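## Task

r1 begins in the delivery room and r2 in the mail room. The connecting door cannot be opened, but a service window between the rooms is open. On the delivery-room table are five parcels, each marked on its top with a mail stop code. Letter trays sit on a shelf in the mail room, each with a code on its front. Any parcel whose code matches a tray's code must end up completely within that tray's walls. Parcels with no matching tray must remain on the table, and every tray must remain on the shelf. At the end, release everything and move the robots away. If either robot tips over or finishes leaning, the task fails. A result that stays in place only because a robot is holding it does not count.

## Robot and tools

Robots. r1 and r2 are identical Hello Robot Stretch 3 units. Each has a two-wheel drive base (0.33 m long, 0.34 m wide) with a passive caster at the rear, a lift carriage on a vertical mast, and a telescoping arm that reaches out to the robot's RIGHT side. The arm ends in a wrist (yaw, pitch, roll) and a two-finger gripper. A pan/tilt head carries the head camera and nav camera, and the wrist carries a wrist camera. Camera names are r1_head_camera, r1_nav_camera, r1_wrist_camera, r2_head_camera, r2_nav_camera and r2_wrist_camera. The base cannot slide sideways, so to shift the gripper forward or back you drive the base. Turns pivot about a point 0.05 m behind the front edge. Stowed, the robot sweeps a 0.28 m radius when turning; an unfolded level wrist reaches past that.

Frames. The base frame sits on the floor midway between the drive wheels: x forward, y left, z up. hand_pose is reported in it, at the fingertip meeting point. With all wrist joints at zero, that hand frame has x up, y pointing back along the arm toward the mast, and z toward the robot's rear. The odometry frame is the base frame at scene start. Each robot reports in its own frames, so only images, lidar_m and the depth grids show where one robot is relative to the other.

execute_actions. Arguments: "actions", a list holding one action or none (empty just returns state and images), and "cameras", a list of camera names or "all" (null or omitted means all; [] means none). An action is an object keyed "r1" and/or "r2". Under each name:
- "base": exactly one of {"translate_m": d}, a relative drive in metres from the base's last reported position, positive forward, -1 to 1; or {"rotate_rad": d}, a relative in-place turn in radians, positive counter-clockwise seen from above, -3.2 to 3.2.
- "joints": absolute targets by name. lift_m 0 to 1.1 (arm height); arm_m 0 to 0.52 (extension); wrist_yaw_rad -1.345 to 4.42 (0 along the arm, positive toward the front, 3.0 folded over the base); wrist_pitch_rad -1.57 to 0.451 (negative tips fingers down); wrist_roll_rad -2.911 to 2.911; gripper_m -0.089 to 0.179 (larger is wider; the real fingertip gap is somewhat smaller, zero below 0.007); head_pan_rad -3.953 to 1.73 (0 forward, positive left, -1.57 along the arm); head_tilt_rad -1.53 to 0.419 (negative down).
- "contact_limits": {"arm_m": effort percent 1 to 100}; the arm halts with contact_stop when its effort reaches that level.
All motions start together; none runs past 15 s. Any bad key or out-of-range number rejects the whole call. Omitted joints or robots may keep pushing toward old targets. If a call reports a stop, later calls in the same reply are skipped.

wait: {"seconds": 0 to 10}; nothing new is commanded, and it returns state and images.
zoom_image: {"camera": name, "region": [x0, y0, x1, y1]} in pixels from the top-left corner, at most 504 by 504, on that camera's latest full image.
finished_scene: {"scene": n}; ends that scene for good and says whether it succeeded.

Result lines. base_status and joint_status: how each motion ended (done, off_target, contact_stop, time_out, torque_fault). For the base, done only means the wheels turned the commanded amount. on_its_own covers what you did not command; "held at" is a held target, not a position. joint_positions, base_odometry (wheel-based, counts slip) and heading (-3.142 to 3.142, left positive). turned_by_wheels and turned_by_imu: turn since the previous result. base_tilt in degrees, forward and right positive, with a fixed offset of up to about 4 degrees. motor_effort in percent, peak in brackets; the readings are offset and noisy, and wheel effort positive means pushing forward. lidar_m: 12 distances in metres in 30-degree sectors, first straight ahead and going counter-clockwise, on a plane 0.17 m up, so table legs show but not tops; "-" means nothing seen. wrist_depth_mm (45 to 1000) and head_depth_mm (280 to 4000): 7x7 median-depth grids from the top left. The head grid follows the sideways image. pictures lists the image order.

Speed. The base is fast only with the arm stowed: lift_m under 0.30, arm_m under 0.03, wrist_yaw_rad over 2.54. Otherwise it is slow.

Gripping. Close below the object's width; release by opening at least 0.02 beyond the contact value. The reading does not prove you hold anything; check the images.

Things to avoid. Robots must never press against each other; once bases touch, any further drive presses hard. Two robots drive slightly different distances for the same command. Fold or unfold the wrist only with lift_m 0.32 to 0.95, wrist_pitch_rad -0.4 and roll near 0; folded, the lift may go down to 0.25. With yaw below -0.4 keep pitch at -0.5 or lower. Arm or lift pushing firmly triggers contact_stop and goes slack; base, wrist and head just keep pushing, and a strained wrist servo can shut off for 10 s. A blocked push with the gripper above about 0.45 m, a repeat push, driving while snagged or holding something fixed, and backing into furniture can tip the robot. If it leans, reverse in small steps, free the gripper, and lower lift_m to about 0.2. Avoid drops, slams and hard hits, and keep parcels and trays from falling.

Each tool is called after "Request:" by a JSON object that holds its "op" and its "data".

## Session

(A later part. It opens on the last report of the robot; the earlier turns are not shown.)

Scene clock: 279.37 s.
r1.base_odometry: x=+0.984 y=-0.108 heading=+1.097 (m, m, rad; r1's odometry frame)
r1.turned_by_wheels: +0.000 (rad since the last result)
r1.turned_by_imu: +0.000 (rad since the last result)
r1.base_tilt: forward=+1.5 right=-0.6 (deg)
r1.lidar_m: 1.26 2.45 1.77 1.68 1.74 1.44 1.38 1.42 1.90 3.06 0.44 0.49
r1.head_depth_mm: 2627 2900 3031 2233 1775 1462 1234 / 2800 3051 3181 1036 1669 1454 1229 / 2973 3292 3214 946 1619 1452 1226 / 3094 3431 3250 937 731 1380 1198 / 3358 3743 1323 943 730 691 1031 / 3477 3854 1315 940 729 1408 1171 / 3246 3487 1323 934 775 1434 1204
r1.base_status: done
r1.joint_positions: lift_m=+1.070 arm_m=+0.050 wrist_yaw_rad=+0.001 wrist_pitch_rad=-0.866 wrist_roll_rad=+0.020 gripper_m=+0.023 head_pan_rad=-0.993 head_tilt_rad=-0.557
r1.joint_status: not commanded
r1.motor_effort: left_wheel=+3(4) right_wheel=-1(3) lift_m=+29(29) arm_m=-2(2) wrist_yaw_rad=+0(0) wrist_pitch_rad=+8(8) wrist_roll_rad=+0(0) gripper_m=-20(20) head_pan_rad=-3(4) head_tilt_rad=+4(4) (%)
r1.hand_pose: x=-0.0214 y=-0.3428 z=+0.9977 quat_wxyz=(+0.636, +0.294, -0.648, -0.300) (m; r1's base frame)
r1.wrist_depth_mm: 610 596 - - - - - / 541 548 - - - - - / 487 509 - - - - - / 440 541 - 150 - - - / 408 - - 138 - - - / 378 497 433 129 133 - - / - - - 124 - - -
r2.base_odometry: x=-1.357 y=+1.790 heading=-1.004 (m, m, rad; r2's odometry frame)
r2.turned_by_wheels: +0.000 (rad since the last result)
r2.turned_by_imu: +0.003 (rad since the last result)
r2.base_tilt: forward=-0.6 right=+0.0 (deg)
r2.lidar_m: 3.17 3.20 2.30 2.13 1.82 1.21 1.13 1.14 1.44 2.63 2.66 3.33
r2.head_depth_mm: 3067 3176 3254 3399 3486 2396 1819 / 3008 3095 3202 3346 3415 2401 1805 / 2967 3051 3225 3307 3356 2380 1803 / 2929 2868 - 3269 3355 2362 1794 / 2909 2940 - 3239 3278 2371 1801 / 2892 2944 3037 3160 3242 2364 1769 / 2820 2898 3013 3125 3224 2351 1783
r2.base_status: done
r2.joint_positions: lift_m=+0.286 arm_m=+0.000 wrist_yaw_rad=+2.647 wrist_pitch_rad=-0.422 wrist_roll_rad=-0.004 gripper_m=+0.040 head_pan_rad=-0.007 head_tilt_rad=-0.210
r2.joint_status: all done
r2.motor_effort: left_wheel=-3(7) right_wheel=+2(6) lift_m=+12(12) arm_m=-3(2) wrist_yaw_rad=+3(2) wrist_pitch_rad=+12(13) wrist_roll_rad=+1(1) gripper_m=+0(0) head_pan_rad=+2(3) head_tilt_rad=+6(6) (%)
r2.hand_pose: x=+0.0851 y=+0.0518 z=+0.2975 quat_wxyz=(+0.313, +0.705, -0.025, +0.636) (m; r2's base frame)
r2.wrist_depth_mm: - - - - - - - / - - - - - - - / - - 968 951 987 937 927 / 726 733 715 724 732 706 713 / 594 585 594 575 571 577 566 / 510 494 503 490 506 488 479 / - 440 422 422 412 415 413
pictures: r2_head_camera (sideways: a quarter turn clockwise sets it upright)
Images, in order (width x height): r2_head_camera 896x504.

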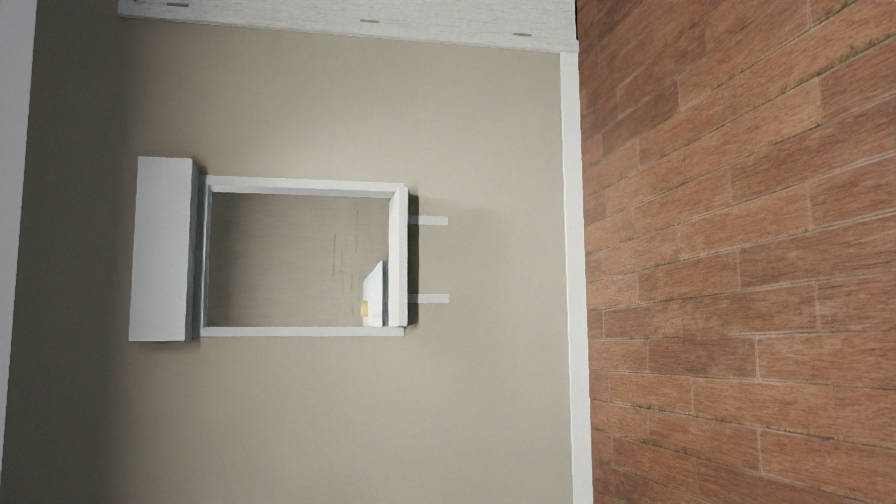

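Request:
{"op": "execute_actions", "data": {"actions": [{"r1": {"base": {"rotate_rad": 0.534}}, "r2": {"base": {"translate_m": 0.61}}}], "cameras": []}}

Request:
{"op": "execute_actions", "data": {"actions": [{"r1": {"base": {"translate_m": -0.41}}, "r2": {"base": {"translate_m": 1.0}}}], "cameras": []}}

Request:
{"op": "execute_actions", "data": {"actions": [{"r1": {"base": {"translate_m": -0.41}}, "r2": {"base": {"translate_m": 1.0}}}], "cameras": ["r2_nav_camera"]}}

Scene clock: 285.40 s.
r1.base_odometry: x=+0.984 y=-0.108 heading=+1.631 (m, m, rad; r1's odometry frame)
r1.turned_by_wheels: +0.534 (rad since the last result)
r1.turned_by_imu: +0.538 (rad since the last result)
r1.base_tilt: forward=+1.5 right=-0.6 (deg)
r1.lidar_m: 2.42 1.75 1.68 1.74 1.43 1.37 1.42 1.92 3.06 0.44 0.50 1.31
r1.head_depth_mm: 3250 3650 1344 954 735 616 1208 / 3064 3475 1336 910 735 651 804 / 2933 3207 1334 951 780 1446 1151 / 2805 3014 1343 981 1724 1362 1224 / 2676 2918 1318 2111 1680 1441 1225 / 2534 2771 1589 2196 1771 1443 1227 / 2451 2684 2894 2256 1769 1433 1222
r1.base_status: done
r1.joint_positions: lift_m=+1.070 arm_m=+0.050 wrist_yaw_rad=+0.001 wrist_pitch_rad=-0.866 wrist_roll_rad=+0.020 gripper_m=+0.023 head_pan_rad=-0.993 head_tilt_rad=-0.557
r1.joint_status: not commanded
r1.motor_effort: left_wheel=-1(7) right_wheel=+1(5) lift_m=+29(28) arm_m=-2(2) wrist_yaw_rad=-1(0) wrist_pitch_rad=+8(8) wrist_roll_rad=+0(0) gripper_m=-19(19) head_pan_rad=-3(3) head_tilt_rad=+4(4) (%)
r1.hand_pose: x=-0.0214 y=-0.3428 z=+0.9977 quat_wxyz=(+0.636, +0.294, -0.648, -0.300) (m; r1's base frame)
r1.wrist_depth_mm: 605 609 609 599 830 - - / 542 531 547 545 - - - / 514 490 492 499 - - - / - 461 446 150 - - - / - - 416 139 - - - / - - - 129 133 - - / - - - 123 - - -
r2.base_odometry: x=-1.029 y=+1.275 heading=-1.004 (m, m, rad; r2's odometry frame)
r2.turned_by_wheels: +0.000 (rad since the last result)
r2.turned_by_imu: +0.007 (rad since the last result)
r2.base_tilt: forward=-0.5 right=+0.0 (deg)
r2.lidar_m: 2.58 2.62 2.36 2.19 2.23 1.86 1.73 1.75 2.22 2.55 2.59 2.77
r2.head_depth_mm: 2445 2505 2641 2728 2845 2403 1814 / 2396 2514 2589 2690 2800 2385 1793 / 2371 2488 - 2676 2784 2386 1809 / 2339 - - 2658 2724 2387 1794 / 2277 2396 - 2609 2686 2355 1811 / 2289 2387 2499 2536 2652 2363 1778 / 2263 2345 2451 2509 2612 2326 1786
r2.base_status: done
r2.joint_positions: lift_m=+0.286 arm_m=+0.000 wrist_yaw_rad=+2.647 wrist_pitch_rad=-0.422 wrist_roll_rad=-0.004 gripper_m=+0.040 head_pan_rad=-0.007 head_tilt_rad=-0.210
r2.joint_status: not commanded
r2.motor_effort: left_wheel=-3(8) right_wheel=+2(6) lift_m=+12(12) arm_m=-2(3) wrist_yaw_rad=+2(2) wrist_pitch_rad=+12(12) wrist_roll_rad=+0(0) gripper_m=+0(0) head_pan_rad=+3(3) head_tilt_rad=+6(6) (%)
r2.hand_pose: x=+0.0850 y=+0.0519 z=+0.2976 quat_wxyz=(+0.313, +0.705, -0.025, +0.636) (m; r2's base frame)
r2.wrist_depth_mm: - - - - - - - / - - - - - - - / - - 967 930 932 934 937 / 722 733 719 705 726 724 707 / 596 583 588 583 584 583 577 / 513 493 511 482 507 480 483 / - 438 418 417 416 416 413
pictures: none
No camera images: the call's "cameras" was empty. Leave "cameras" out to get every camera's image.

Scene clock: 290.43 s.
r1.base_odometry: x=+1.009 y=-0.518 heading=+1.631 (m, m, rad; r1's odometry frame)
r1.turned_by_wheels: +0.000 (rad since the last result)
r1.turned_by_imu: +0.000 (rad since the last result)
r1.base_tilt: forward=+1.5 right=-0.7 (deg)
r1.lidar_m: 2.71 1.96 1.88 1.47 1.06 1.02 1.05 1.42 2.87 1.01 0.66 0.65
r1.head_depth_mm: 3467 3744 3251 1046 1347 1413 1228 / 3456 3934 1337 992 1781 1444 1235 / 3302 3705 1332 946 1779 1452 1226 / 3078 3353 1327 945 1662 1456 1225 / 2952 3138 1321 944 878 1080 1198 / 2860 3063 1317 935 1476 1395 1226 / 2737 2851 1389 2013 1753 1450 1220
r1.base_status: done
r1.joint_positions: lift_m=+1.070 arm_m=+0.050 wrist_yaw_rad=+0.001 wrist_pitch_rad=-0.866 wrist_roll_rad=+0.020 gripper_m=+0.023 head_pan_rad=-0.993 head_tilt_rad=-0.557
r1.joint_status: not commanded
r1.motor_effort: left_wheel=-1(9) right_wheel=+2(3) lift_m=+29(28) arm_m=-3(3) wrist_yaw_rad=+0(0) wrist_pitch_rad=+8(8) wrist_roll_rad=+0(0) gripper_m=-20(19) head_pan_rad=-3(4) head_tilt_rad=+5(4) (%)
r1.hand_pose: x=-0.0214 y=-0.3428 z=+0.9977 quat_wxyz=(+0.636, +0.294, -0.648, -0.300) (m; r1's base frame)
r1.wrist_depth_mm: 612 616 741 - - - - / 542 567 - - - - - / 501 - - - - - - / 528 - - 151 - - - / 605 - - 138 - - - / - - - 129 133 - - / - - - 124 - - -
r2.base_odometry: x=-0.492 y=+0.432 heading=-1.004 (m, m, rad; r2's odometry frame)
r2.turned_by_wheels: +0.000 (rad since the last result)
r2.turned_by_imu: +0.011 (rad since the last result)
r2.base_tilt: forward=-0.5 right=+0.1 (deg)
r2.lidar_m: 1.58 1.61 2.05 2.30 2.34 2.92 2.73 2.77 2.63 2.43 2.47 1.70
r2.head_depth_mm: 1328 1528 1584 1663 1708 1790 1801 / 1329 - 1693 1665 1695 1760 1807 / 1338 - - - 1660 1735 1772 / 1348 - - 3382 1644 1723 1755 / 1361 - - 3367 1623 1707 1730 / 1374 1439 1490 1549 1609 1671 1709 / 1379 1431 1476 1529 1593 1644 1696
r2.base_status: done
r2.joint_positions: lift_m=+0.286 arm_m=+0.000 wrist_yaw_rad=+2.647 wrist_pitch_rad=-0.421 wrist_roll_rad=-0.004 gripper_m=+0.040 head_pan_rad=-0.007 head_tilt_rad=-0.210
r2.joint_status: not commanded
r2.motor_effort: left_wheel=-4(9) right_wheel=+2(8) lift_m=+12(13) arm_m=-3(2) wrist_yaw_rad=+2(2) wrist_pitch_rad=+12(12) wrist_roll_rad=+1(1) gripper_m=+1(0) head_pan_rad=+3(3) head_tilt_rad=+6(6) (%)
r2.hand_pose: x=+0.0850 y=+0.0519 z=+0.2976 quat_wxyz=(+0.313, +0.705, -0.025, +0.636) (m; r2's base frame)
r2.wrist_depth_mm: - - - - - - - / - - - - - - - / - - 978 950 920 942 923 / 724 734 714 727 723 712 706 / 596 594 586 593 585 580 564 / 505 489 493 485 501 478 476 / - 444 418 415 411 413 416
pictures: none
No camera images: the call's "cameras" was empty. Leave "cameras" out to get every camera's image.

Scene clock: 295.50 s.
r1.base_odometry: x=+1.034 y=-0.927 heading=+1.631 (m, m, rad; r1's odometry frame)
r1.turned_by_wheels: +0.000 (rad since the last result)
r1.turned_by_imu: +0.000 (rad since the last result)
r1.base_tilt: forward=+1.5 right=-0.6 (deg)
r1.lidar_m: 2.98 2.17 2.08 0.95 0.69 0.66 0.68 0.92 2.33 2.76 1.15 0.99
r1.head_depth_mm: 3242 3417 3252 2328 1770 1459 1229 / 3749 3923 3256 2308 1772 1454 1234 / 3594 - 3290 2129 1718 1450 1226 / 3519 3911 1331 2137 1714 1444 1225 / 3304 3557 1322 2103 1779 1452 1217 / 3191 2220 1309 2023 1756 1450 1216 / 3048 2198 1312 1082 1748 1385 1225
r1.base_status: done
r1.joint_positions: lift_m=+1.070 arm_m=+0.050 wrist_yaw_rad=+0.001 wrist_pitch_rad=-0.866 wrist_roll_rad=+0.020 gripper_m=+0.023 head_pan_rad=-0.993 head_tilt_rad=-0.557
r1.joint_status: not commanded
r1.motor_effort: left_wheel=+0(7) right_wheel=+2(2) lift_m=+28(29) arm_m=-3(3) wrist_yaw_rad=+0(0) wrist_pitch_rad=+8(7) wrist_roll_rad=+0(0) gripper_m=-19(19) head_pan_rad=-3(4) head_tilt_rad=+3(4) (%)
r1.hand_pose: x=-0.0214 y=-0.3428 z=+0.9977 quat_wxyz=(+0.636, +0.294, -0.648, -0.300) (m; r1's base frame)
r1.wrist_depth_mm: 723 - - - - - - / - - - - - - - / - - - - - - - / - - - 150 - - - / - - - 138 - - - / - - - 129 133 - - / - - - 124 - - -
r2.base_odometry: x=+0.045 y=-0.412 heading=-1.004 (m, m, rad; r2's odometry frame)
r2.turned_by_wheels: +0.000 (rad since the last result)
r2.turned_by_imu: +0.011 (rad since the last result)
r2.base_tilt: forward=-0.6 right=+0.1 (deg)
r2.lidar_m: 0.59 0.60 0.78 1.75 2.44 3.15 3.71 3.69 2.50 2.36 0.93 0.64
r2.head_depth_mm: 3402 - - - 3571 750 568 / 3414 - - - 3591 750 566 / 3163 - - - 3478 748 565 / 3217 - - 3628 3050 742 563 / 2989 - - 3102 3456 739 561 / 3012 - - 2408 3188 736 559 / 3280 - - - 3255 703 557
r2.base_status: done
r2.joint_positions: lift_m=+0.286 arm_m=+0.000 wrist_yaw_rad=+2.647 wrist_pitch_rad=-0.421 wrist_roll_rad=-0.004 gripper_m=+0.040 head_pan_rad=-0.007 head_tilt_rad=-0.210
r2.joint_status: not commanded
r2.motor_effort: left_wheel=-4(10) right_wheel=+1(7) lift_m=+12(12) arm_m=-3(2) wrist_yaw_rad=+2(2) wrist_pitch_rad=+12(12) wrist_roll_rad=+1(1) gripper_m=+0(1) head_pan_rad=+3(2) head_tilt_rad=+6(6) (%)
r2.hand_pose: x=+0.0850 y=+0.0519 z=+0.2976 quat_wxyz=(+0.313, +0.705, -0.025, +0.636) (m; r2's base frame)
r2.wrist_depth_mm: - - - 847 620 486 402 / - - - 880 645 517 429 / - - 930 901 687 547 439 / 764 722 718 726 693 583 462 / 592 592 578 590 588 564 484 / 510 500 506 491 505 486 475 / - 442 423 424 409 414 413
pictures: r2_nav_camera (sideways: a quarter turn counterclockwise sets it upright)
Images, in order (width x height): r2_nav_camera 672x504.

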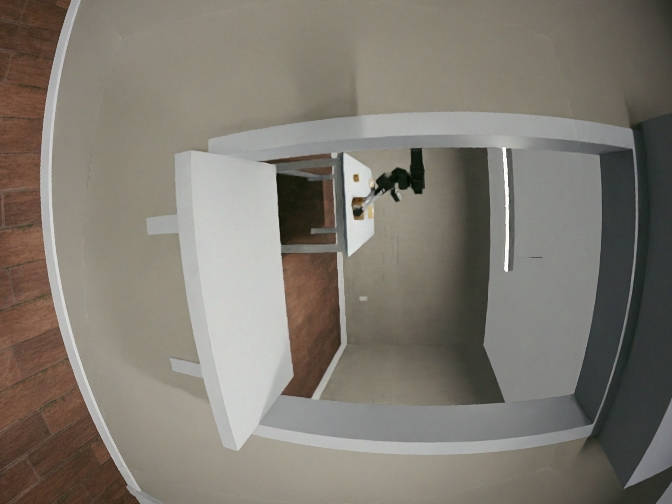

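Request:
{"op": "execute_actions", "data": {"actions": [{"r1": {"base": {"rotate_rad": -1.459}, "joints": {"wrist_yaw_rad": -0.63, "arm_m": 0.2, "head_pan_rad": -1.5, "head_tilt_rad": -0.45}}, "r2": {"base": {"rotate_rad": 1.658}, "joints": {"lift_m": 0.6, "head_pan_rad": -1.57, "head_tilt_rad": -0.6}}}], "cameras": ["r1_wrist_camera"]}}

Request:
{"op": "execute_actions", "data": {"actions": [{"r1": {"joints": {"arm_m": 0.52, "lift_m": 1.03}}, "r2": {"joints": {"lift_m": 0.92, "wrist_yaw_rad": 0.0, "wrist_pitch_rad": -0.85, "gripper_m": 0.13}}}], "cameras": ["r1_wrist_camera", "r2_head_camera"]}}

Scene clock: 300.70 s.
r1.base_odometry: x=+1.034 y=-0.927 heading=+0.172 (m, m, rad; r1's odometry frame)
r1.turned_by_wheels: -1.459 (rad since the last result)
r1.turned_by_imu: -1.466 (rad since the last result)
r1.base_tilt: forward=+1.5 right=-0.6 (deg)
r1.lidar_m: 2.86 1.16 0.99 2.71 2.12 1.89 0.86 0.67 0.66 0.70 1.04 2.68
r1.head_depth_mm: - - - 796 482 847 939 / - - - - 767 939 1050 / 3877 - - 793 946 1055 1187 / 3394 3789 3997 875 1065 1207 1260 / 865 934 1027 976 1211 1394 1286 / 857 957 1071 1229 1423 1514 1292 / 964 1081 1225 1426 1696 1554 1285
r1.base_status: done
r1.joint_positions: lift_m=+1.070 arm_m=+0.200 wrist_yaw_rad=-0.629 wrist_pitch_rad=-0.866 wrist_roll_rad=+0.020 gripper_m=+0.023 head_pan_rad=-1.493 head_tilt_rad=-0.458
r1.joint_status: all done
r1.motor_effort: left_wheel=+3(9) right_wheel=-1(4) lift_m=+28(29) arm_m=+1(2) wrist_yaw_rad=-1(3) wrist_pitch_rad=+8(8) wrist_roll_rad=+0(0) gripper_m=-19(20) head_pan_rad=-4(32) head_tilt_rad=+5(17) (%)
r1.hand_pose: x=-0.1084 y=-0.4640 z=+0.9977 quat_wxyz=(+0.512, +0.079, -0.707, -0.482) (m; r1's base frame)
r1.wrist_depth_mm: 397 392 392 382 303 306 304 / 350 348 349 351 358 360 365 / 315 316 317 323 448 442 449 / 566 566 577 150 586 586 588 / 812 806 707 139 715 825 854 / - - - 129 133 - - / - - - 124 - - -
r2.base_odometry: x=+0.045 y=-0.412 heading=+0.654 (m, m, rad; r2's odometry frame)
r2.turned_by_wheels: +1.658 (rad since the last result)
r2.turned_by_imu: +1.684 (rad since the last result)
r2.base_tilt: forward=-0.6 right=+0.0 (deg)
r2.lidar_m: 2.31 2.49 3.41 3.71 3.35 2.43 2.32 0.84 0.62 0.59 0.62 0.85
r2.head_depth_mm: - - 3267 719 619 864 1027 / - - 3267 716 620 863 1026 / - 2594 3065 714 616 865 1025 / - 2858 3235 713 616 864 1019 / 3386 2303 2934 709 613 864 1030 / 892 2277 876 681 613 866 1027 / 501 538 587 658 749 868 1032
r2.base_status: done
r2.joint_positions: lift_m=+0.599 arm_m=+0.000 wrist_yaw_rad=+2.647 wrist_pitch_rad=-0.421 wrist_roll_rad=-0.004 gripper_m=+0.040 head_pan_rad=-1.563 head_tilt_rad=-0.593
r2.joint_status: all done
r2.motor_effort: left_wheel=-3(15) right_wheel=+2(7) lift_m=+41(42) arm_m=-3(3) wrist_yaw_rad=+2(1) wrist_pitch_rad=+12(12) wrist_roll_rad=+1(0) gripper_m=+0(0) head_pan_rad=-2(34) head_tilt_rad=-5(36) (%)
r2.hand_pose: x=+0.0850 y=+0.0519 z=+0.6113 quat_wxyz=(+0.313, +0.705, -0.025, +0.636) (m; r2's base frame)
r2.wrist_depth_mm: - - - - - - - / - - - - - - - / - - - - - - - / - - - - - - - / - - - - - - - / 864 848 861 847 850 819 804 / - 752 729 731 712 729 735
pictures: r1_wrist_camera
Images, in order (width x height): r1_wrist_camera 644x364.

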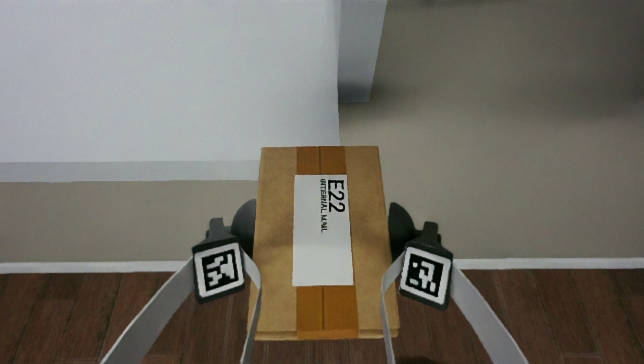

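Scene clock: 304.43 s.
r1.base_odometry: x=+1.034 y=-0.927 heading=+0.172 (m, m, rad; r1's odometry frame)
r1.turned_by_wheels: +0.000 (rad since the last result)
r1.turned_by_imu: +0.001 (rad since the last result)
r1.base_tilt: forward=+1.5 right=-0.6 (deg)
r1.lidar_m: 2.85 1.16 0.99 2.71 2.12 1.89 0.86 0.67 0.66 0.70 1.04 2.68
r1.head_depth_mm: - - 3949 838 666 849 937 / - - 3954 763 838 938 1051 / 3931 - 3998 832 940 1055 1187 / 3497 3811 3946 873 1066 1211 1262 / 867 939 1026 977 1216 1397 1290 / 858 959 1070 1222 1409 1515 1293 / 961 1072 1232 1421 1701 1551 1285
r1.base_status: not commanded
r1.joint_positions: lift_m=+1.030 arm_m=+0.520 wrist_yaw_rad=-0.629 wrist_pitch_rad=-0.866 wrist_roll_rad=+0.020 gripper_m=+0.023 head_pan_rad=-1.493 head_tilt_rad=-0.458
r1.joint_status: all done
r1.motor_effort: left_wheel=+3(3) right_wheel=-1(2) lift_m=+23(24) arm_m=+1(2) wrist_yaw_rad=+0(1) wrist_pitch_rad=+8(8) wrist_roll_rad=+0(0) gripper_m=-20(19) head_pan_rad=-2(3) head_tilt_rad=+4(5) (%)
r1.hand_pose: x=-0.1084 y=-0.7840 z=+0.9580 quat_wxyz=(+0.512, +0.079, -0.707, -0.482) (m; r1's base frame)
r1.wrist_depth_mm: - - - - - - - / 294 293 294 291 289 291 - / 266 263 264 264 264 264 232 / 242 242 241 150 240 240 232 / 222 222 215 138 219 220 216 / 205 204 166 129 132 204 204 / 191 191 187 124 187 190 190
r2.base_odometry: x=+0.045 y=-0.412 heading=+0.654 (m, m, rad; r2's odometry frame)
r2.turned_by_wheels: +0.000 (rad since the last result)
r2.turned_by_imu: +0.000 (rad since the last result)
r2.base_tilt: forward=-0.5 right=+0.0 (deg)
r2.lidar_m: 2.31 2.49 3.39 3.71 3.34 2.43 2.33 0.84 0.62 0.59 0.62 0.84
r2.head_depth_mm: - - 3260 718 621 - - / - - 3278 715 618 845 - / - 718 2943 689 618 831 - / 661 2542 3216 710 615 833 1026 / 3411 2545 2944 709 613 864 1002 / - - 2884 681 613 868 1026 / 501 538 588 658 749 867 1029
r2.base_status: not commanded
r2.joint_positions: lift_m=+0.919 arm_m=+0.000 wrist_yaw_rad=+0.003 wrist_pitch_rad=-0.856 wrist_roll_rad=-0.004 gripper_m=+0.130 head_pan_rad=-1.563 head_tilt_rad=-0.593
r2.joint_status: all done
r2.motor_effort: left_wheel=-4(3) right_wheel=+2(2) lift_m=+40(41) arm_m=-3(3) wrist_yaw_rad=-4(4) wrist_pitch_rad=+4(11) wrist_roll_rad=+0(0) gripper_m=+0(82) head_pan_rad=-3(2) head_tilt_rad=-5(5) (%)
r2.hand_pose: x=-0.0211 y=-0.2949 z=+0.8487 quat_wxyz=(+0.645, +0.295, -0.641, -0.292) (m; r2's base frame)
r2.wrist_depth_mm: 352 356 361 366 373 382 389 / 408 418 427 433 439 450 463 / 495 503 514 526 531 559 552 / 604 622 655 681 680 693 745 / 804 826 892 933 931 974 - / 928 950 948 943 922 961 922 / 893 856 849 876 857 831 885
pictures: r1_wrist_camera, r2_head_camera (sideways: a quarter turn clockwise sets it upright)
Images, in order (width x height): r1_wrist_camera 644x364, r2_head_camera 896x504.

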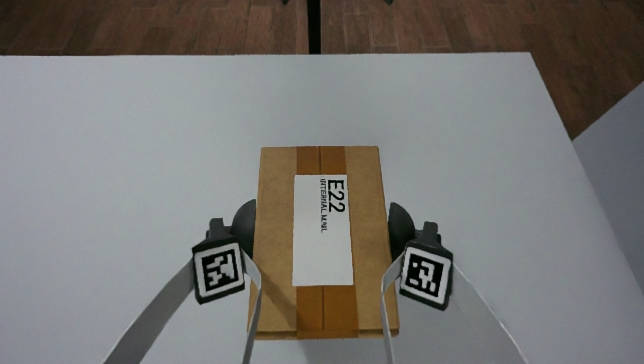

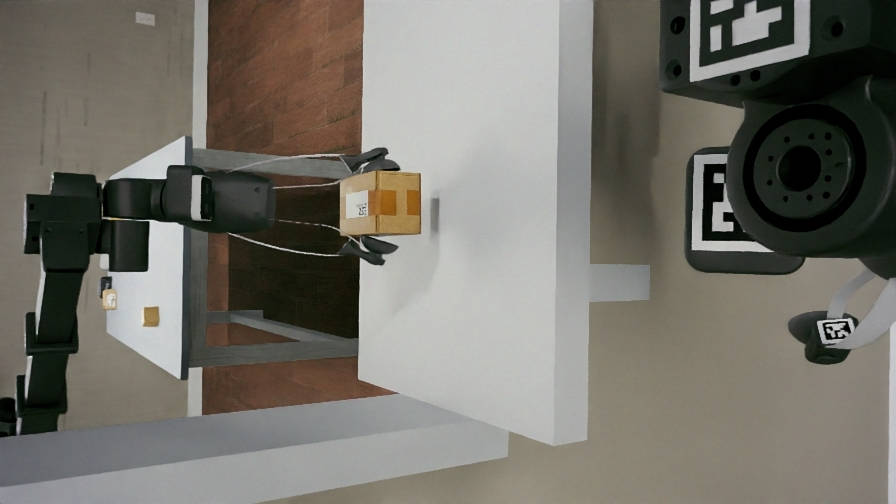

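Request:
{"op": "execute_actions", "data": {"actions": []}}

Scene clock: 308.93 s.
r1.base_odometry: x=+1.034 y=-0.927 heading=+0.172 (m, m, rad; r1's odometry frame)
r1.turned_by_wheels: +0.000 (rad since the last result)
r1.turned_by_imu: +0.001 (rad since the last result)
r1.base_tilt: forward=+1.5 right=-0.6 (deg)
r1.lidar_m: 2.86 1.15 0.99 2.71 2.12 1.89 0.86 0.67 0.66 0.70 1.04 2.68
r1.head_depth_mm: - - 3975 843 667 845 935 / - - 3996 766 837 940 1046 / 3900 - 3937 833 944 1060 1185 / 3478 3844 3945 876 1056 1208 1269 / 865 933 1023 982 1219 1395 1291 / 855 957 1072 1225 1422 1510 1287 / 964 1079 1231 1424 1689 1551 1284
r1.base_status: not commanded
r1.joint_positions: lift_m=+1.030 arm_m=+0.520 wrist_yaw_rad=-0.629 wrist_pitch_rad=-0.866 wrist_roll_rad=+0.020 gripper_m=+0.023 head_pan_rad=-1.493 head_tilt_rad=-0.458
r1.joint_status: all done
r1.motor_effort: left_wheel=+3(3) right_wheel=-1(2) lift_m=+24(24) arm_m=+1(2) wrist_yaw_rad=+0(1) wrist_pitch_rad=+7(8) wrist_roll_rad=+0(0) gripper_m=-19(19) head_pan_rad=-3(3) head_tilt_rad=+5(5) (%)
r1.hand_pose: x=-0.1084 y=-0.7840 z=+0.9580 quat_wxyz=(+0.512, +0.079, -0.707, -0.482) (m; r1's base frame)
r1.wrist_depth_mm: - - - - - - - / 293 293 295 295 291 292 - / 264 266 263 263 265 263 234 / 240 241 240 150 240 241 233 / 222 222 215 139 220 221 217 / 205 204 165 129 133 204 204 / 191 192 188 124 188 191 189
r2.base_odometry: x=+0.045 y=-0.412 heading=+0.654 (m, m, rad; r2's odometry frame)
r2.turned_by_wheels: +0.000 (rad since the last result)
r2.turned_by_imu: +0.000 (rad since the last result)
r2.base_tilt: forward=-0.5 right=+0.0 (deg)
r2.lidar_m: 2.30 2.49 3.41 3.70 3.31 2.43 2.33 0.84 0.61 0.59 0.62 0.85
r2.head_depth_mm: - - 3281 717 622 - - / - - 3238 716 619 847 - / - 719 2934 689 617 827 - / 663 2551 3227 712 615 829 1027 / 3440 2553 2929 711 614 866 1003 / - - 2927 682 612 866 1030 / 501 537 586 659 746 867 1025
r2.base_status: not commanded
r2.joint_positions: lift_m=+0.919 arm_m=+0.000 wrist_yaw_rad=+0.003 wrist_pitch_rad=-0.856 wrist_roll_rad=-0.004 gripper_m=+0.130 head_pan_rad=-1.563 head_tilt_rad=-0.593
r2.joint_status: all done
r2.motor_effort: left_wheel=-4(3) right_wheel=+2(2) lift_m=+40(41) arm_m=-3(3) wrist_yaw_rad=-4(4) wrist_pitch_rad=+4(11) wrist_roll_rad=+0(0) gripper_m=+0(82) head_pan_rad=-2(2) head_tilt_rad=-5(5) (%)
r2.hand_pose: x=-0.0211 y=-0.2949 z=+0.8487 quat_wxyz=(+0.645, +0.295, -0.641, -0.292) (m; r2's base frame)
r2.wrist_depth_mm: 349 359 363 366 370 380 385 / 402 421 422 427 447 450 466 / 490 503 511 528 530 547 556 / 597 621 646 663 692 698 733 / 815 841 860 891 947 952 - / 955 967 939 957 917 950 966 / 904 844 871 858 864 888 869
pictures: r1_head_camera (sideways: a quarter turn clockwise sets it upright), r1_nav_camera (sideways: a quarter turn counterclockwise sets it upright), r1_wrist_camera, r2_head_camera (sideways: a quarter turn clockwise sets it upright), r2_nav_camera (sideways: a quarter turn counterclockwise sets it upright), r2_wrist_camera
Images, in order (width x height): r1_head_camera 896x504, r1_nav_camera 672x504, r1_wrist_camera 644x364, r2_head_camera 896x504, r2_nav_camera 672x504, r2_wrist_camera 644x364.

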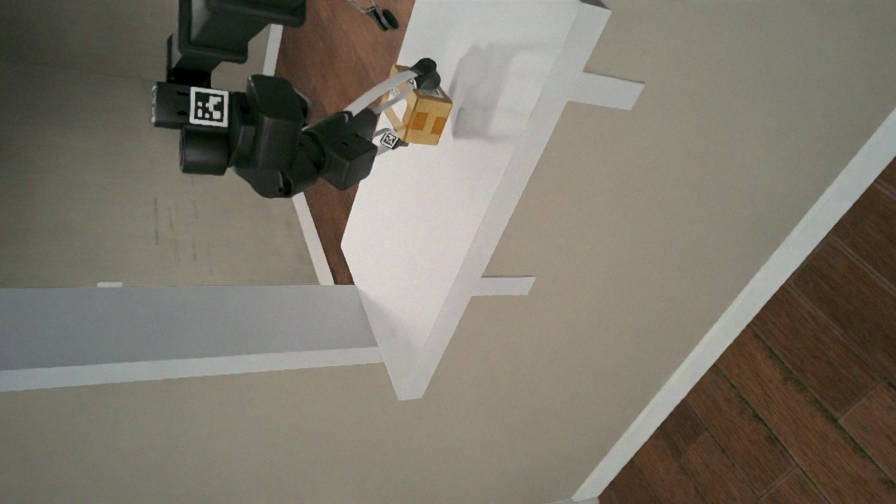

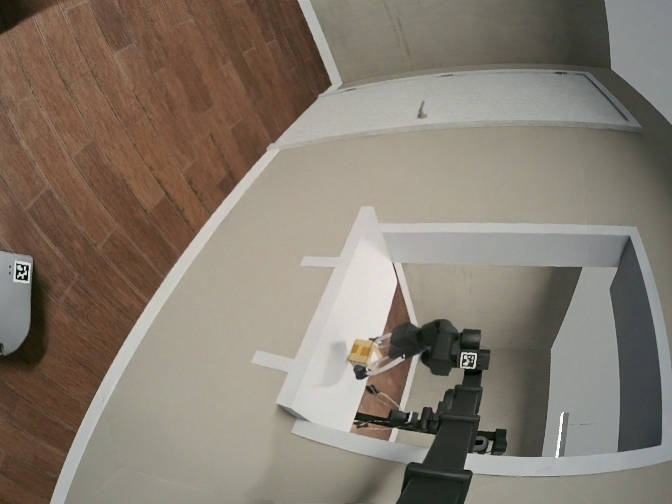

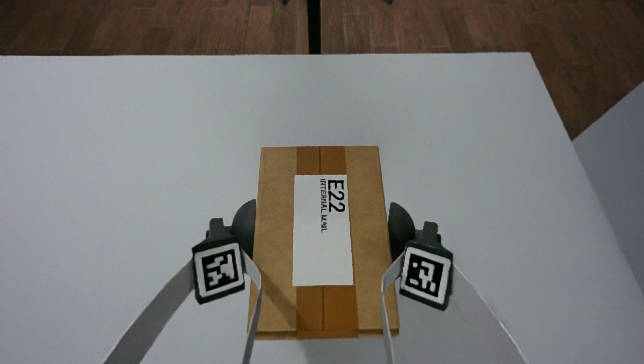

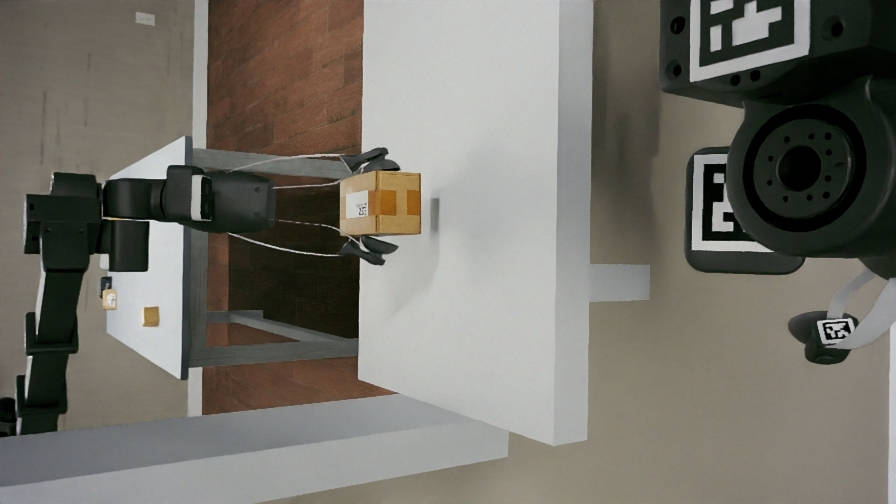

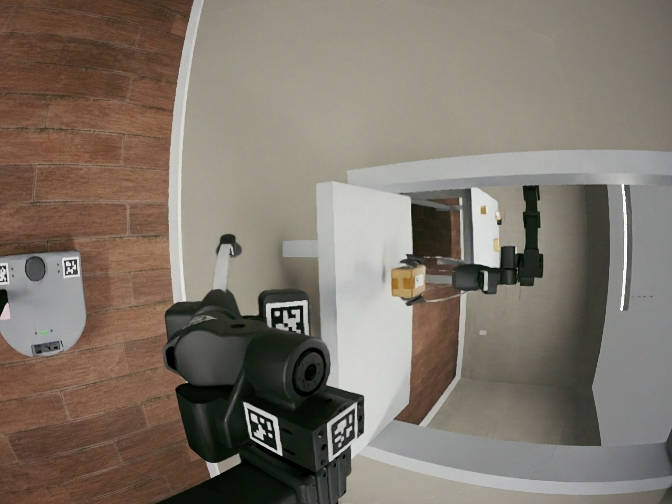

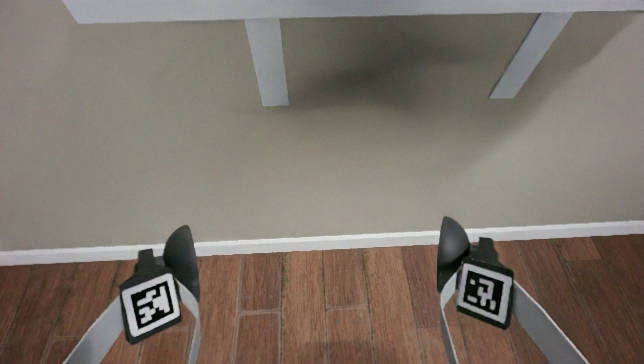

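Request:
{"op": "execute_actions", "data": {"actions": [{"r1": {"joints": {"lift_m": 1.002}}, "r2": {"joints": {"lift_m": 0.96}}}], "cameras": ["r1_wrist_camera"]}}

Request:
{"op": "execute_actions", "data": {"actions": [{"r1": {"joints": {"gripper_m": 0.11}}, "r2": {"joints": {"lift_m": 1.03}}}], "cameras": ["r1_wrist_camera"]}}

Request:
{"op": "execute_actions", "data": {"actions": [{"r1": {"joints": {"lift_m": 1.07}}, "r2": {"joints": {"lift_m": 1.08}}}], "cameras": ["r1_wrist_camera", "r2_wrist_camera"]}}

Scene clock: 312.13 s.
r1.base_odometry: x=+1.034 y=-0.927 heading=+0.172 (m, m, rad; r1's odometry frame)
r1.turned_by_wheels: +0.000 (rad since the last result)
r1.turned_by_imu: +0.001 (rad since the last result)
r1.base_tilt: forward=+1.5 right=-0.6 (deg)
r1.lidar_m: 2.86 1.16 0.99 2.71 2.12 1.89 0.86 0.67 0.66 0.70 1.04 2.67
r1.head_depth_mm: - - 3655 840 667 845 940 / - - 3967 774 838 944 1045 / 3889 - - 830 946 1063 1183 / 3393 3730 3919 872 1064 1203 1264 / 866 938 1023 978 1217 1393 1288 / 857 957 1075 1223 1410 1511 1284 / 958 1072 1227 1422 1701 1553 1278
r1.base_status: not commanded
r1.joint_positions: lift_m=+1.002 arm_m=+0.520 wrist_yaw_rad=-0.629 wrist_pitch_rad=-0.866 wrist_roll_rad=+0.020 gripper_m=+0.023 head_pan_rad=-1.493 head_tilt_rad=-0.458
r1.joint_status: all done
r1.motor_effort: left_wheel=+3(3) right_wheel=-1(2) lift_m=+21(21) arm_m=+1(1) wrist_yaw_rad=+0(1) wrist_pitch_rad=+8(8) wrist_roll_rad=+0(0) gripper_m=-20(20) head_pan_rad=-3(2) head_tilt_rad=+5(5) (%)
r1.hand_pose: x=-0.1085 y=-0.7840 z=+0.9301 quat_wxyz=(+0.512, +0.079, -0.707, -0.482) (m; r1's base frame)
r1.wrist_depth_mm: - - - - - - - / 256 257 256 255 253 252 - / 230 229 230 230 230 228 222 / 210 210 209 150 209 208 208 / 193 192 186 139 189 192 191 / 178 179 153 129 133 177 176 / 166 166 164 124 162 165 164
r2.base_odometry: x=+0.045 y=-0.412 heading=+0.654 (m, m, rad; r2's odometry frame)
r2.turned_by_wheels: +0.000 (rad since the last result)
r2.turned_by_imu: +0.000 (rad since the last result)
r2.base_tilt: forward=-0.6 right=+0.0 (deg)
r2.lidar_m: 2.30 2.48 3.41 3.70 3.32 2.43 2.33 0.84 0.61 0.59 0.62 0.84
r2.head_depth_mm: - - 3289 719 611 - - / - - 3276 716 618 - - / - 759 2615 690 606 - - / 3224 2281 3084 698 615 - - / - 2559 2900 711 612 867 1085 / - - 2890 682 614 870 1027 / 500 537 587 659 749 868 1027
r2.base_status: not commanded
r2.joint_positions: lift_m=+0.959 arm_m=+0.000 wrist_yaw_rad=+0.003 wrist_pitch_rad=-0.856 wrist_roll_rad=-0.004 gripper_m=+0.130 head_pan_rad=-1.563 head_tilt_rad=-0.593
r2.joint_status: all done
r2.motor_effort: left_wheel=-3(3) right_wheel=+2(2) lift_m=+41(42) arm_m=-3(2) wrist_yaw_rad=-4(4) wrist_pitch_rad=+4(4) wrist_roll_rad=+1(1) gripper_m=+1(1) head_pan_rad=-3(2) head_tilt_rad=-4(5) (%)
r2.hand_pose: x=-0.0211 y=-0.2949 z=+0.8886 quat_wxyz=(+0.645, +0.295, -0.641, -0.292) (m; r2's base frame)
r2.wrist_depth_mm: 352 251 256 258 259 261 265 / 411 416 429 432 451 453 462 / 490 501 508 515 530 545 564 / 615 643 645 664 685 709 724 / 806 841 864 912 930 - - / - - - - - - - / 904 893 895 892 905 898 892
pictures: r1_wrist_camera
Images, in order (width x height): r1_wrist_camera 644x364.

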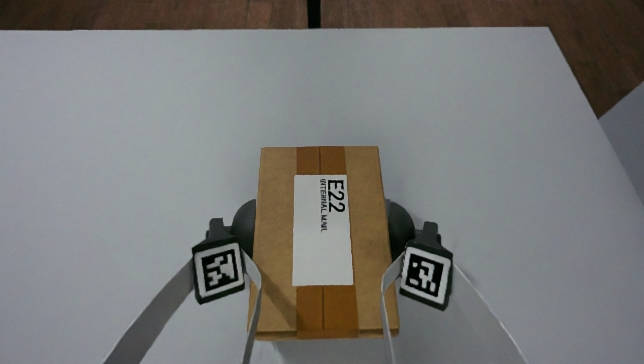

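Scene clock: 313.60 s.
r1.base_odometry: x=+1.034 y=-0.927 heading=+0.172 (m, m, rad; r1's odometry frame)
r1.turned_by_wheels: +0.000 (rad since the last result)
r1.turned_by_imu: +0.000 (rad since the last result)
r1.base_tilt: forward=+1.5 right=-0.5 (deg)
r1.lidar_m: 2.86 1.16 0.99 2.70 2.11 1.90 0.86 0.67 0.66 0.70 1.04 2.67
r1.head_depth_mm: - - 3680 838 665 846 934 / - - 3907 773 840 937 1049 / 3886 - - 833 945 1057 1186 / 3464 3769 3883 875 1060 1204 1268 / 862 942 1020 981 1213 1392 1287 / 856 956 1075 1221 1415 1514 1291 / 964 1083 1229 1429 1702 1558 1288
r1.base_status: not commanded
r1.joint_positions: lift_m=+1.002 arm_m=+0.520 wrist_yaw_rad=-0.629 wrist_pitch_rad=-0.865 wrist_roll_rad=+0.020 gripper_m=+0.110 head_pan_rad=-1.493 head_tilt_rad=-0.458
r1.joint_status: all done
r1.motor_effort: left_wheel=+3(3) right_wheel=-1(1) lift_m=+22(23) arm_m=+1(1) wrist_yaw_rad=+0(0) wrist_pitch_rad=+7(8) wrist_roll_rad=+0(0) gripper_m=+0(88) head_pan_rad=-3(3) head_tilt_rad=+4(5) (%)
r1.hand_pose: x=-0.1086 y=-0.7842 z=+0.9303 quat_wxyz=(+0.512, +0.079, -0.707, -0.482) (m; r1's base frame)
r1.wrist_depth_mm: - - - - - - - / 256 256 256 255 253 253 - / 230 229 231 230 230 229 224 / 210 210 210 153 209 208 209 / 193 192 190 140 188 194 192 / 178 180 173 129 173 180 177 / 169 166 163 149 163 165 165
r2.base_odometry: x=+0.045 y=-0.412 heading=+0.654 (m, m, rad; r2's odometry frame)
r2.turned_by_wheels: +0.000 (rad since the last result)
r2.turned_by_imu: +0.000 (rad since the last result)
r2.base_tilt: forward=-0.6 right=+0.0 (deg)
r2.lidar_m: 2.31 2.48 3.41 3.71 3.36 2.43 2.33 0.84 0.61 0.59 0.61 0.85
r2.head_depth_mm: - - 3415 - - - - / - - 3363 - - - - / - 758 2927 - - - - / 3250 2256 3251 718 766 830 1057 / - 2538 2903 710 614 829 1026 / - - 2884 683 614 866 1030 / 500 538 587 659 750 865 1031
r2.base_status: not commanded
r2.joint_positions: lift_m=+1.029 arm_m=+0.000 wrist_yaw_rad=+0.003 wrist_pitch_rad=-0.857 wrist_roll_rad=-0.004 gripper_m=+0.130 head_pan_rad=-1.563 head_tilt_rad=-0.593
r2.joint_status: all done
r2.motor_effort: left_wheel=-4(4) right_wheel=+2(2) lift_m=+40(42) arm_m=-3(3) wrist_yaw_rad=-4(3) wrist_pitch_rad=+4(4) wrist_roll_rad=+0(0) gripper_m=+0(1) head_pan_rad=-3(2) head_tilt_rad=-4(5) (%)
r2.hand_pose: x=-0.0211 y=-0.2948 z=+0.9586 quat_wxyz=(+0.645, +0.296, -0.641, -0.292) (m; r2's base frame)
r2.wrist_depth_mm: 357 350 356 355 360 359 360 / 411 324 315 320 322 322 324 / 488 508 510 536 534 550 562 / 611 612 646 675 676 719 723 / 793 833 868 925 962 - - / - - - - - - - / - 941 986 952 983 936 -
pictures: r1_wrist_camera
Images, in order (width x height): r1_wrist_camera 644x364.

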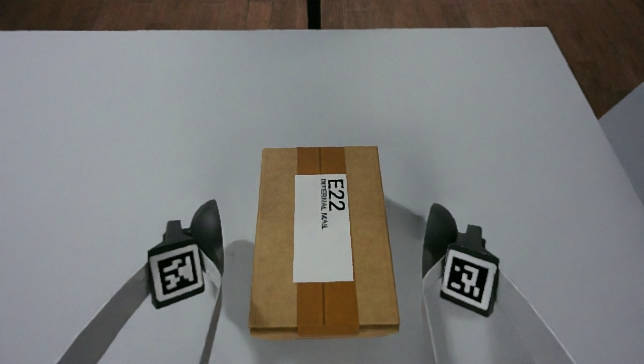

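Scene clock: 315.07 s.
r1.base_odometry: x=+1.034 y=-0.927 heading=+0.172 (m, m, rad; r1's odometry frame)
r1.turned_by_wheels: +0.000 (rad since the last result)
r1.turned_by_imu: +0.000 (rad since the last result)
r1.base_tilt: forward=+1.5 right=-0.6 (deg)
r1.lidar_m: 2.86 1.16 0.99 2.72 2.12 1.89 0.86 0.67 0.66 0.70 1.04 2.67
r1.head_depth_mm: - - - 841 666 844 936 / - - - 782 839 936 1056 / 3923 - 3961 834 948 1053 1186 / 3478 3789 3924 878 1062 1207 1265 / 861 941 1023 985 1214 1393 1291 / 860 951 1064 1223 1416 1508 1290 / 963 1079 1229 1421 1701 1556 1291
r1.base_status: not commanded
r1.joint_positions: lift_m=+1.070 arm_m=+0.520 wrist_yaw_rad=-0.629 wrist_pitch_rad=-0.864 wrist_roll_rad=+0.020 gripper_m=+0.110 head_pan_rad=-1.493 head_tilt_rad=-0.458
r1.joint_status: all done
r1.motor_effort: left_wheel=+3(3) right_wheel=-1(1) lift_m=+28(29) arm_m=+1(1) wrist_yaw_rad=+0(0) wrist_pitch_rad=+7(7) wrist_roll_rad=+0(0) gripper_m=+0(1) head_pan_rad=-3(3) head_tilt_rad=+5(4) (%)
r1.hand_pose: x=-0.1087 y=-0.7843 z=+0.9980 quat_wxyz=(+0.512, +0.078, -0.707, -0.481) (m; r1's base frame)
r1.wrist_depth_mm: - - - - - - - / - - - - - - - / 315 313 317 317 313 320 233 / 287 291 288 287 286 284 234 / 265 262 263 211 262 264 233 / 245 246 244 193 242 248 234 / 229 226 228 186 226 225 226
r2.base_odometry: x=+0.045 y=-0.412 heading=+0.654 (m, m, rad; r2's odometry frame)
r2.turned_by_wheels: +0.000 (rad since the last result)
r2.turned_by_imu: +0.000 (rad since the last result)
r2.base_tilt: forward=-0.5 right=+0.0 (deg)
r2.lidar_m: 2.31 2.49 3.40 3.70 3.35 2.43 2.33 0.84 0.62 0.59 0.62 0.85
r2.head_depth_mm: - - - - - - - / - - - - - - - / 660 - - - - - - / 677 2866 3221 - 596 897 1059 / - 2527 2907 710 595 889 1025 / - - 2903 681 613 867 1030 / 501 538 589 660 749 868 1029
r2.base_status: not commanded
r2.joint_positions: lift_m=+1.079 arm_m=+0.000 wrist_yaw_rad=+0.003 wrist_pitch_rad=-0.857 wrist_roll_rad=-0.004 gripper_m=+0.130 head_pan_rad=-1.563 head_tilt_rad=-0.593
r2.joint_status: all done
r2.motor_effort: left_wheel=-3(3) right_wheel=+2(2) lift_m=+40(41) arm_m=-3(3) wrist_yaw_rad=-4(3) wrist_pitch_rad=+4(4) wrist_roll_rad=+0(0) gripper_m=+0(1) head_pan_rad=-3(2) head_tilt_rad=-5(5) (%)
r2.hand_pose: x=-0.0211 y=-0.2948 z=+1.0086 quat_wxyz=(+0.645, +0.296, -0.641, -0.292) (m; r2's base frame)
r2.wrist_depth_mm: 353 360 433 430 435 439 434 / 409 403 386 388 383 384 386 / 497 486 350 360 369 376 384 / 629 640 650 676 698 701 742 / 822 810 867 906 953 - - / - - - - - - - / - - - - - - -
pictures: r1_wrist_camera, r2_wrist_camera
Images, in order (width x height): r1_wrist_camera 644x364, r2_wrist_camera 644x364.

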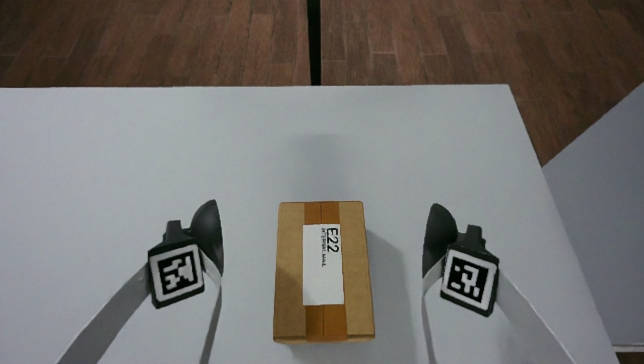

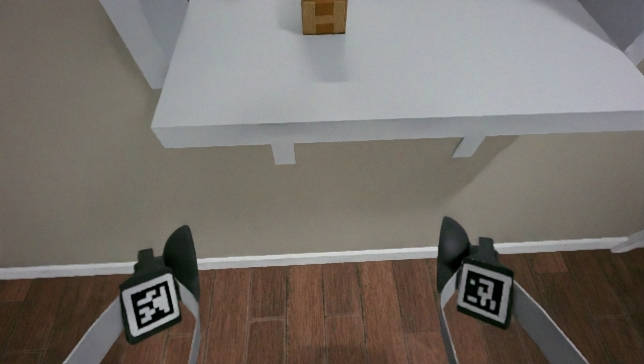

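Request:
{"op": "execute_actions", "data": {"actions": [{"r1": {"joints": {"arm_m": 0.14}}, "r2": {"joints": {"arm_m": 0.38}}}], "cameras": ["r2_wrist_camera", "r1_nav_camera"]}}

Scene clock: 320.77 s.
r1.base_odometry: x=+1.034 y=-0.927 heading=+0.172 (m, m, rad; r1's odometry frame)
r1.turned_by_wheels: +0.000 (rad since the last result)
r1.turned_by_imu: +0.002 (rad since the last result)
r1.base_tilt: forward=+1.5 right=-0.6 (deg)
r1.lidar_m: 2.86 1.16 0.99 2.71 2.12 1.89 0.86 0.67 0.66 0.70 1.04 2.68
r1.head_depth_mm: - - - - 781 843 932 / - - - - 867 935 1050 / 3958 - - - 960 1058 1186 / 3469 3791 3931 877 1064 1205 1276 / 868 938 1022 979 1209 1405 1293 / 861 955 1071 1218 1426 1517 1290 / 964 1081 1234 1424 1693 1555 1285
r1.base_status: not commanded
r1.joint_positions: lift_m=+1.070 arm_m=+0.140 wrist_yaw_rad=-0.629 wrist_pitch_rad=-0.864 wrist_roll_rad=+0.020 gripper_m=+0.110 head_pan_rad=-1.493 head_tilt_rad=-0.458
r1.joint_status: all done
r1.motor_effort: left_wheel=+2(3) right_wheel=-1(1) lift_m=+28(27) arm_m=-2(2) wrist_yaw_rad=-1(0) wrist_pitch_rad=+7(7) wrist_roll_rad=+0(0) gripper_m=+0(0) head_pan_rad=-4(3) head_tilt_rad=+5(5) (%)
r1.hand_pose: x=-0.1087 y=-0.4049 z=+0.9981 quat_wxyz=(+0.512, +0.078, -0.707, -0.481) (m; r1's base frame)
r1.wrist_depth_mm: 396 354 395 358 354 359 358 / 354 350 352 396 421 421 423 / 334 332 335 496 523 525 518 / 672 663 666 677 675 672 686 / 953 945 974 962 955 939 960 / - - - - - - - / - - - - - - -
r2.base_odometry: x=+0.045 y=-0.412 heading=+0.654 (m, m, rad; r2's odometry frame)
r2.turned_by_wheels: +0.000 (rad since the last result)
r2.turned_by_imu: +0.000 (rad since the last result)
r2.base_tilt: forward=-0.6 right=+0.1 (deg)
r2.lidar_m: 2.31 2.49 3.40 3.70 3.34 2.43 2.33 0.84 0.62 0.59 0.62 0.84
r2.head_depth_mm: - - 3281 715 620 865 1018 / - - 3238 715 620 868 1025 / - 2306 2996 686 617 865 1027 / - 2855 3100 704 615 867 1027 / - 2519 2900 709 615 864 1027 / 935 - 2892 681 613 865 1026 / 501 538 587 648 748 866 1027
r2.base_status: not commanded
r2.joint_positions: lift_m=+1.079 arm_m=+0.380 wrist_yaw_rad=+0.002 wrist_pitch_rad=-0.857 wrist_roll_rad=-0.004 gripper_m=+0.130 head_pan_rad=-1.563 head_tilt_rad=-0.593
r2.joint_status: all done
r2.motor_effort: left_wheel=-3(3) right_wheel=+2(2) lift_m=+40(40) arm_m=+2(2) wrist_yaw_rad=-2(3) wrist_pitch_rad=+4(4) wrist_roll_rad=+0(1) gripper_m=+1(1) head_pan_rad=-2(2) head_tilt_rad=-5(5) (%)
r2.hand_pose: x=-0.0213 y=-0.6743 z=+1.0086 quat_wxyz=(+0.645, +0.295, -0.641, -0.293) (m; r2's base frame)
r2.wrist_depth_mm: - - - - - - - / - - - - - - - / - - - - - 339 342 / - 314 302 304 306 309 307 / 213 275 276 228 277 281 279 / 209 250 255 214 248 260 255 / 208 228 235 230 231 232 235
pictures: r1_nav_camera (sideways: a quarter turn counterclockwise sets it upright), r2_wrist_camera
Images, in order (width x height): r1_nav_camera 672x504, r2_wrist_camera 644x364.

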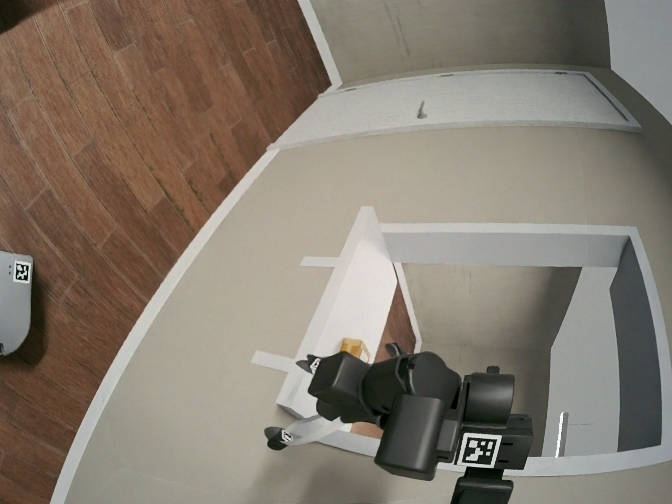

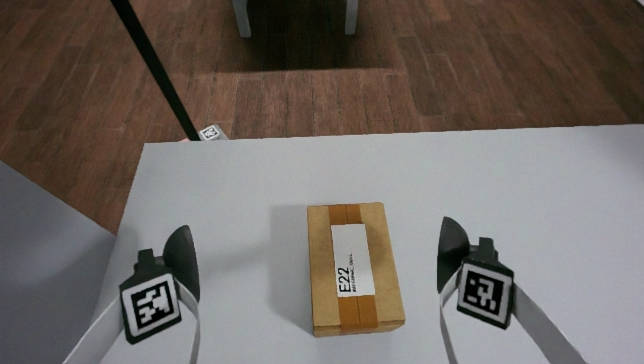

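Request:
{"op": "execute_actions", "data": {"actions": [{"r1": {"base": {"rotate_rad": 0.8}, "joints": {"arm_m": 0.0, "wrist_yaw_rad": 0.0}}, "r2": {"base": {"translate_m": -0.02}, "joints": {"arm_m": 0.385, "lift_m": 1.004}}}], "cameras": ["r2_wrist_camera"]}}

Scene clock: 327.30 s.
r1.base_odometry: x=+1.034 y=-0.927 heading=+0.972 (m, m, rad; r1's odometry frame)
r1.turned_by_wheels: +0.800 (rad since the last result)
r1.turned_by_imu: +0.806 (rad since the last result)
r1.base_tilt: forward=+1.5 right=-0.6 (deg)
r1.lidar_m: 0.99 3.53 2.29 2.08 1.12 0.72 0.66 0.66 0.82 1.63 2.70 1.15
r1.head_depth_mm: 1634 1637 - - - - - / 2258 2342 - - - - - / 2278 2481 2771 2823 1842 - 1301 / 2271 2479 2723 2660 2000 1627 1293 / 2237 2503 2721 2684 1960 1570 1290 / 2254 2451 2710 2648 1969 1569 1283 / 2256 2441 2647 2667 1969 1563 1282
r1.base_status: done
r1.joint_positions: lift_m=+1.070 arm_m=+0.000 wrist_yaw_rad=-0.001 wrist_pitch_rad=-0.863 wrist_roll_rad=+0.020 gripper_m=+0.110 head_pan_rad=-1.493 head_tilt_rad=-0.458
r1.joint_status: all done
r1.motor_effort: left_wheel=-1(7) right_wheel=+1(4) lift_m=+28(28) arm_m=-2(3) wrist_yaw_rad=+1(3) wrist_pitch_rad=+6(6) wrist_roll_rad=+0(0) gripper_m=+0(0) head_pan_rad=-3(4) head_tilt_rad=+5(5) (%)
r1.hand_pose: x=-0.0217 y=-0.2935 z=+0.9982 quat_wxyz=(+0.636, +0.293, -0.648, -0.299) (m; r1's base frame)
r1.wrist_depth_mm: - - - - - 852 600 / - - - - - 876 613 / - - - - - 907 628 / - - - - - 929 650 / - - - - - 914 656 / - - - - - 874 683 / - - - - - - 688
r2.base_odometry: x=+0.029 y=-0.424 heading=+0.654 (m, m, rad; r2's odometry frame)
r2.turned_by_wheels: +0.000 (rad since the last result)
r2.turned_by_imu: +0.000 (rad since the last result)
r2.base_tilt: forward=-0.6 right=+0.0 (deg)
r2.lidar_m: 2.30 2.51 3.45 3.70 3.33 2.40 2.32 0.84 0.61 0.59 0.62 0.85
r2.head_depth_mm: - - 3046 717 619 865 1021 / - - 3128 716 619 866 1029 / - - 2497 689 617 865 1026 / - 2825 3490 686 615 865 1026 / - 2559 3053 708 613 866 1028 / 1155 - 3057 708 613 866 1028 / 566 572 596 657 748 867 1031
r2.base_status: done
r2.joint_positions: lift_m=+1.005 arm_m=+0.385 wrist_yaw_rad=+0.002 wrist_pitch_rad=-0.857 wrist_roll_rad=-0.004 gripper_m=+0.130 head_pan_rad=-1.563 head_tilt_rad=-0.593
r2.joint_status: all done
r2.motor_effort: left_wheel=-3(9) right_wheel=+2(2) lift_m=+12(34) arm_m=+3(6) wrist_yaw_rad=-2(2) wrist_pitch_rad=+4(4) wrist_roll_rad=+1(1) gripper_m=+1(1) head_pan_rad=-2(3) head_tilt_rad=-5(5) (%)
r2.hand_pose: x=-0.0213 y=-0.6793 z=+0.9339 quat_wxyz=(+0.645, +0.295, -0.641, -0.293) (m; r2's base frame)
r2.wrist_depth_mm: - - - - - - - / - - - - - - 279 / - 242 242 242 244 243 248 / 222 217 219 161 219 220 221 / 197 198 198 148 198 202 199 / 182 184 181 135 178 186 184 / 169 165 168 163 166 165 169
pictures: r2_wrist_camera
Images, in order (width x height): r2_wrist_camera 644x364.

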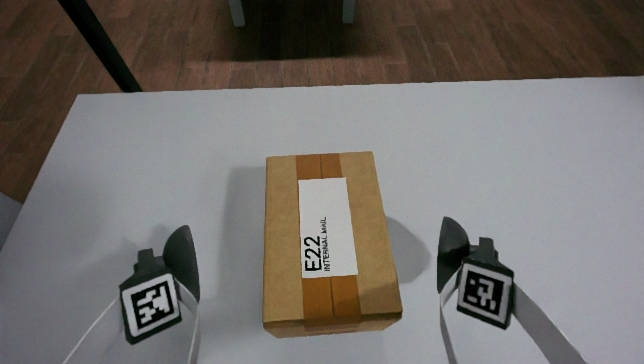

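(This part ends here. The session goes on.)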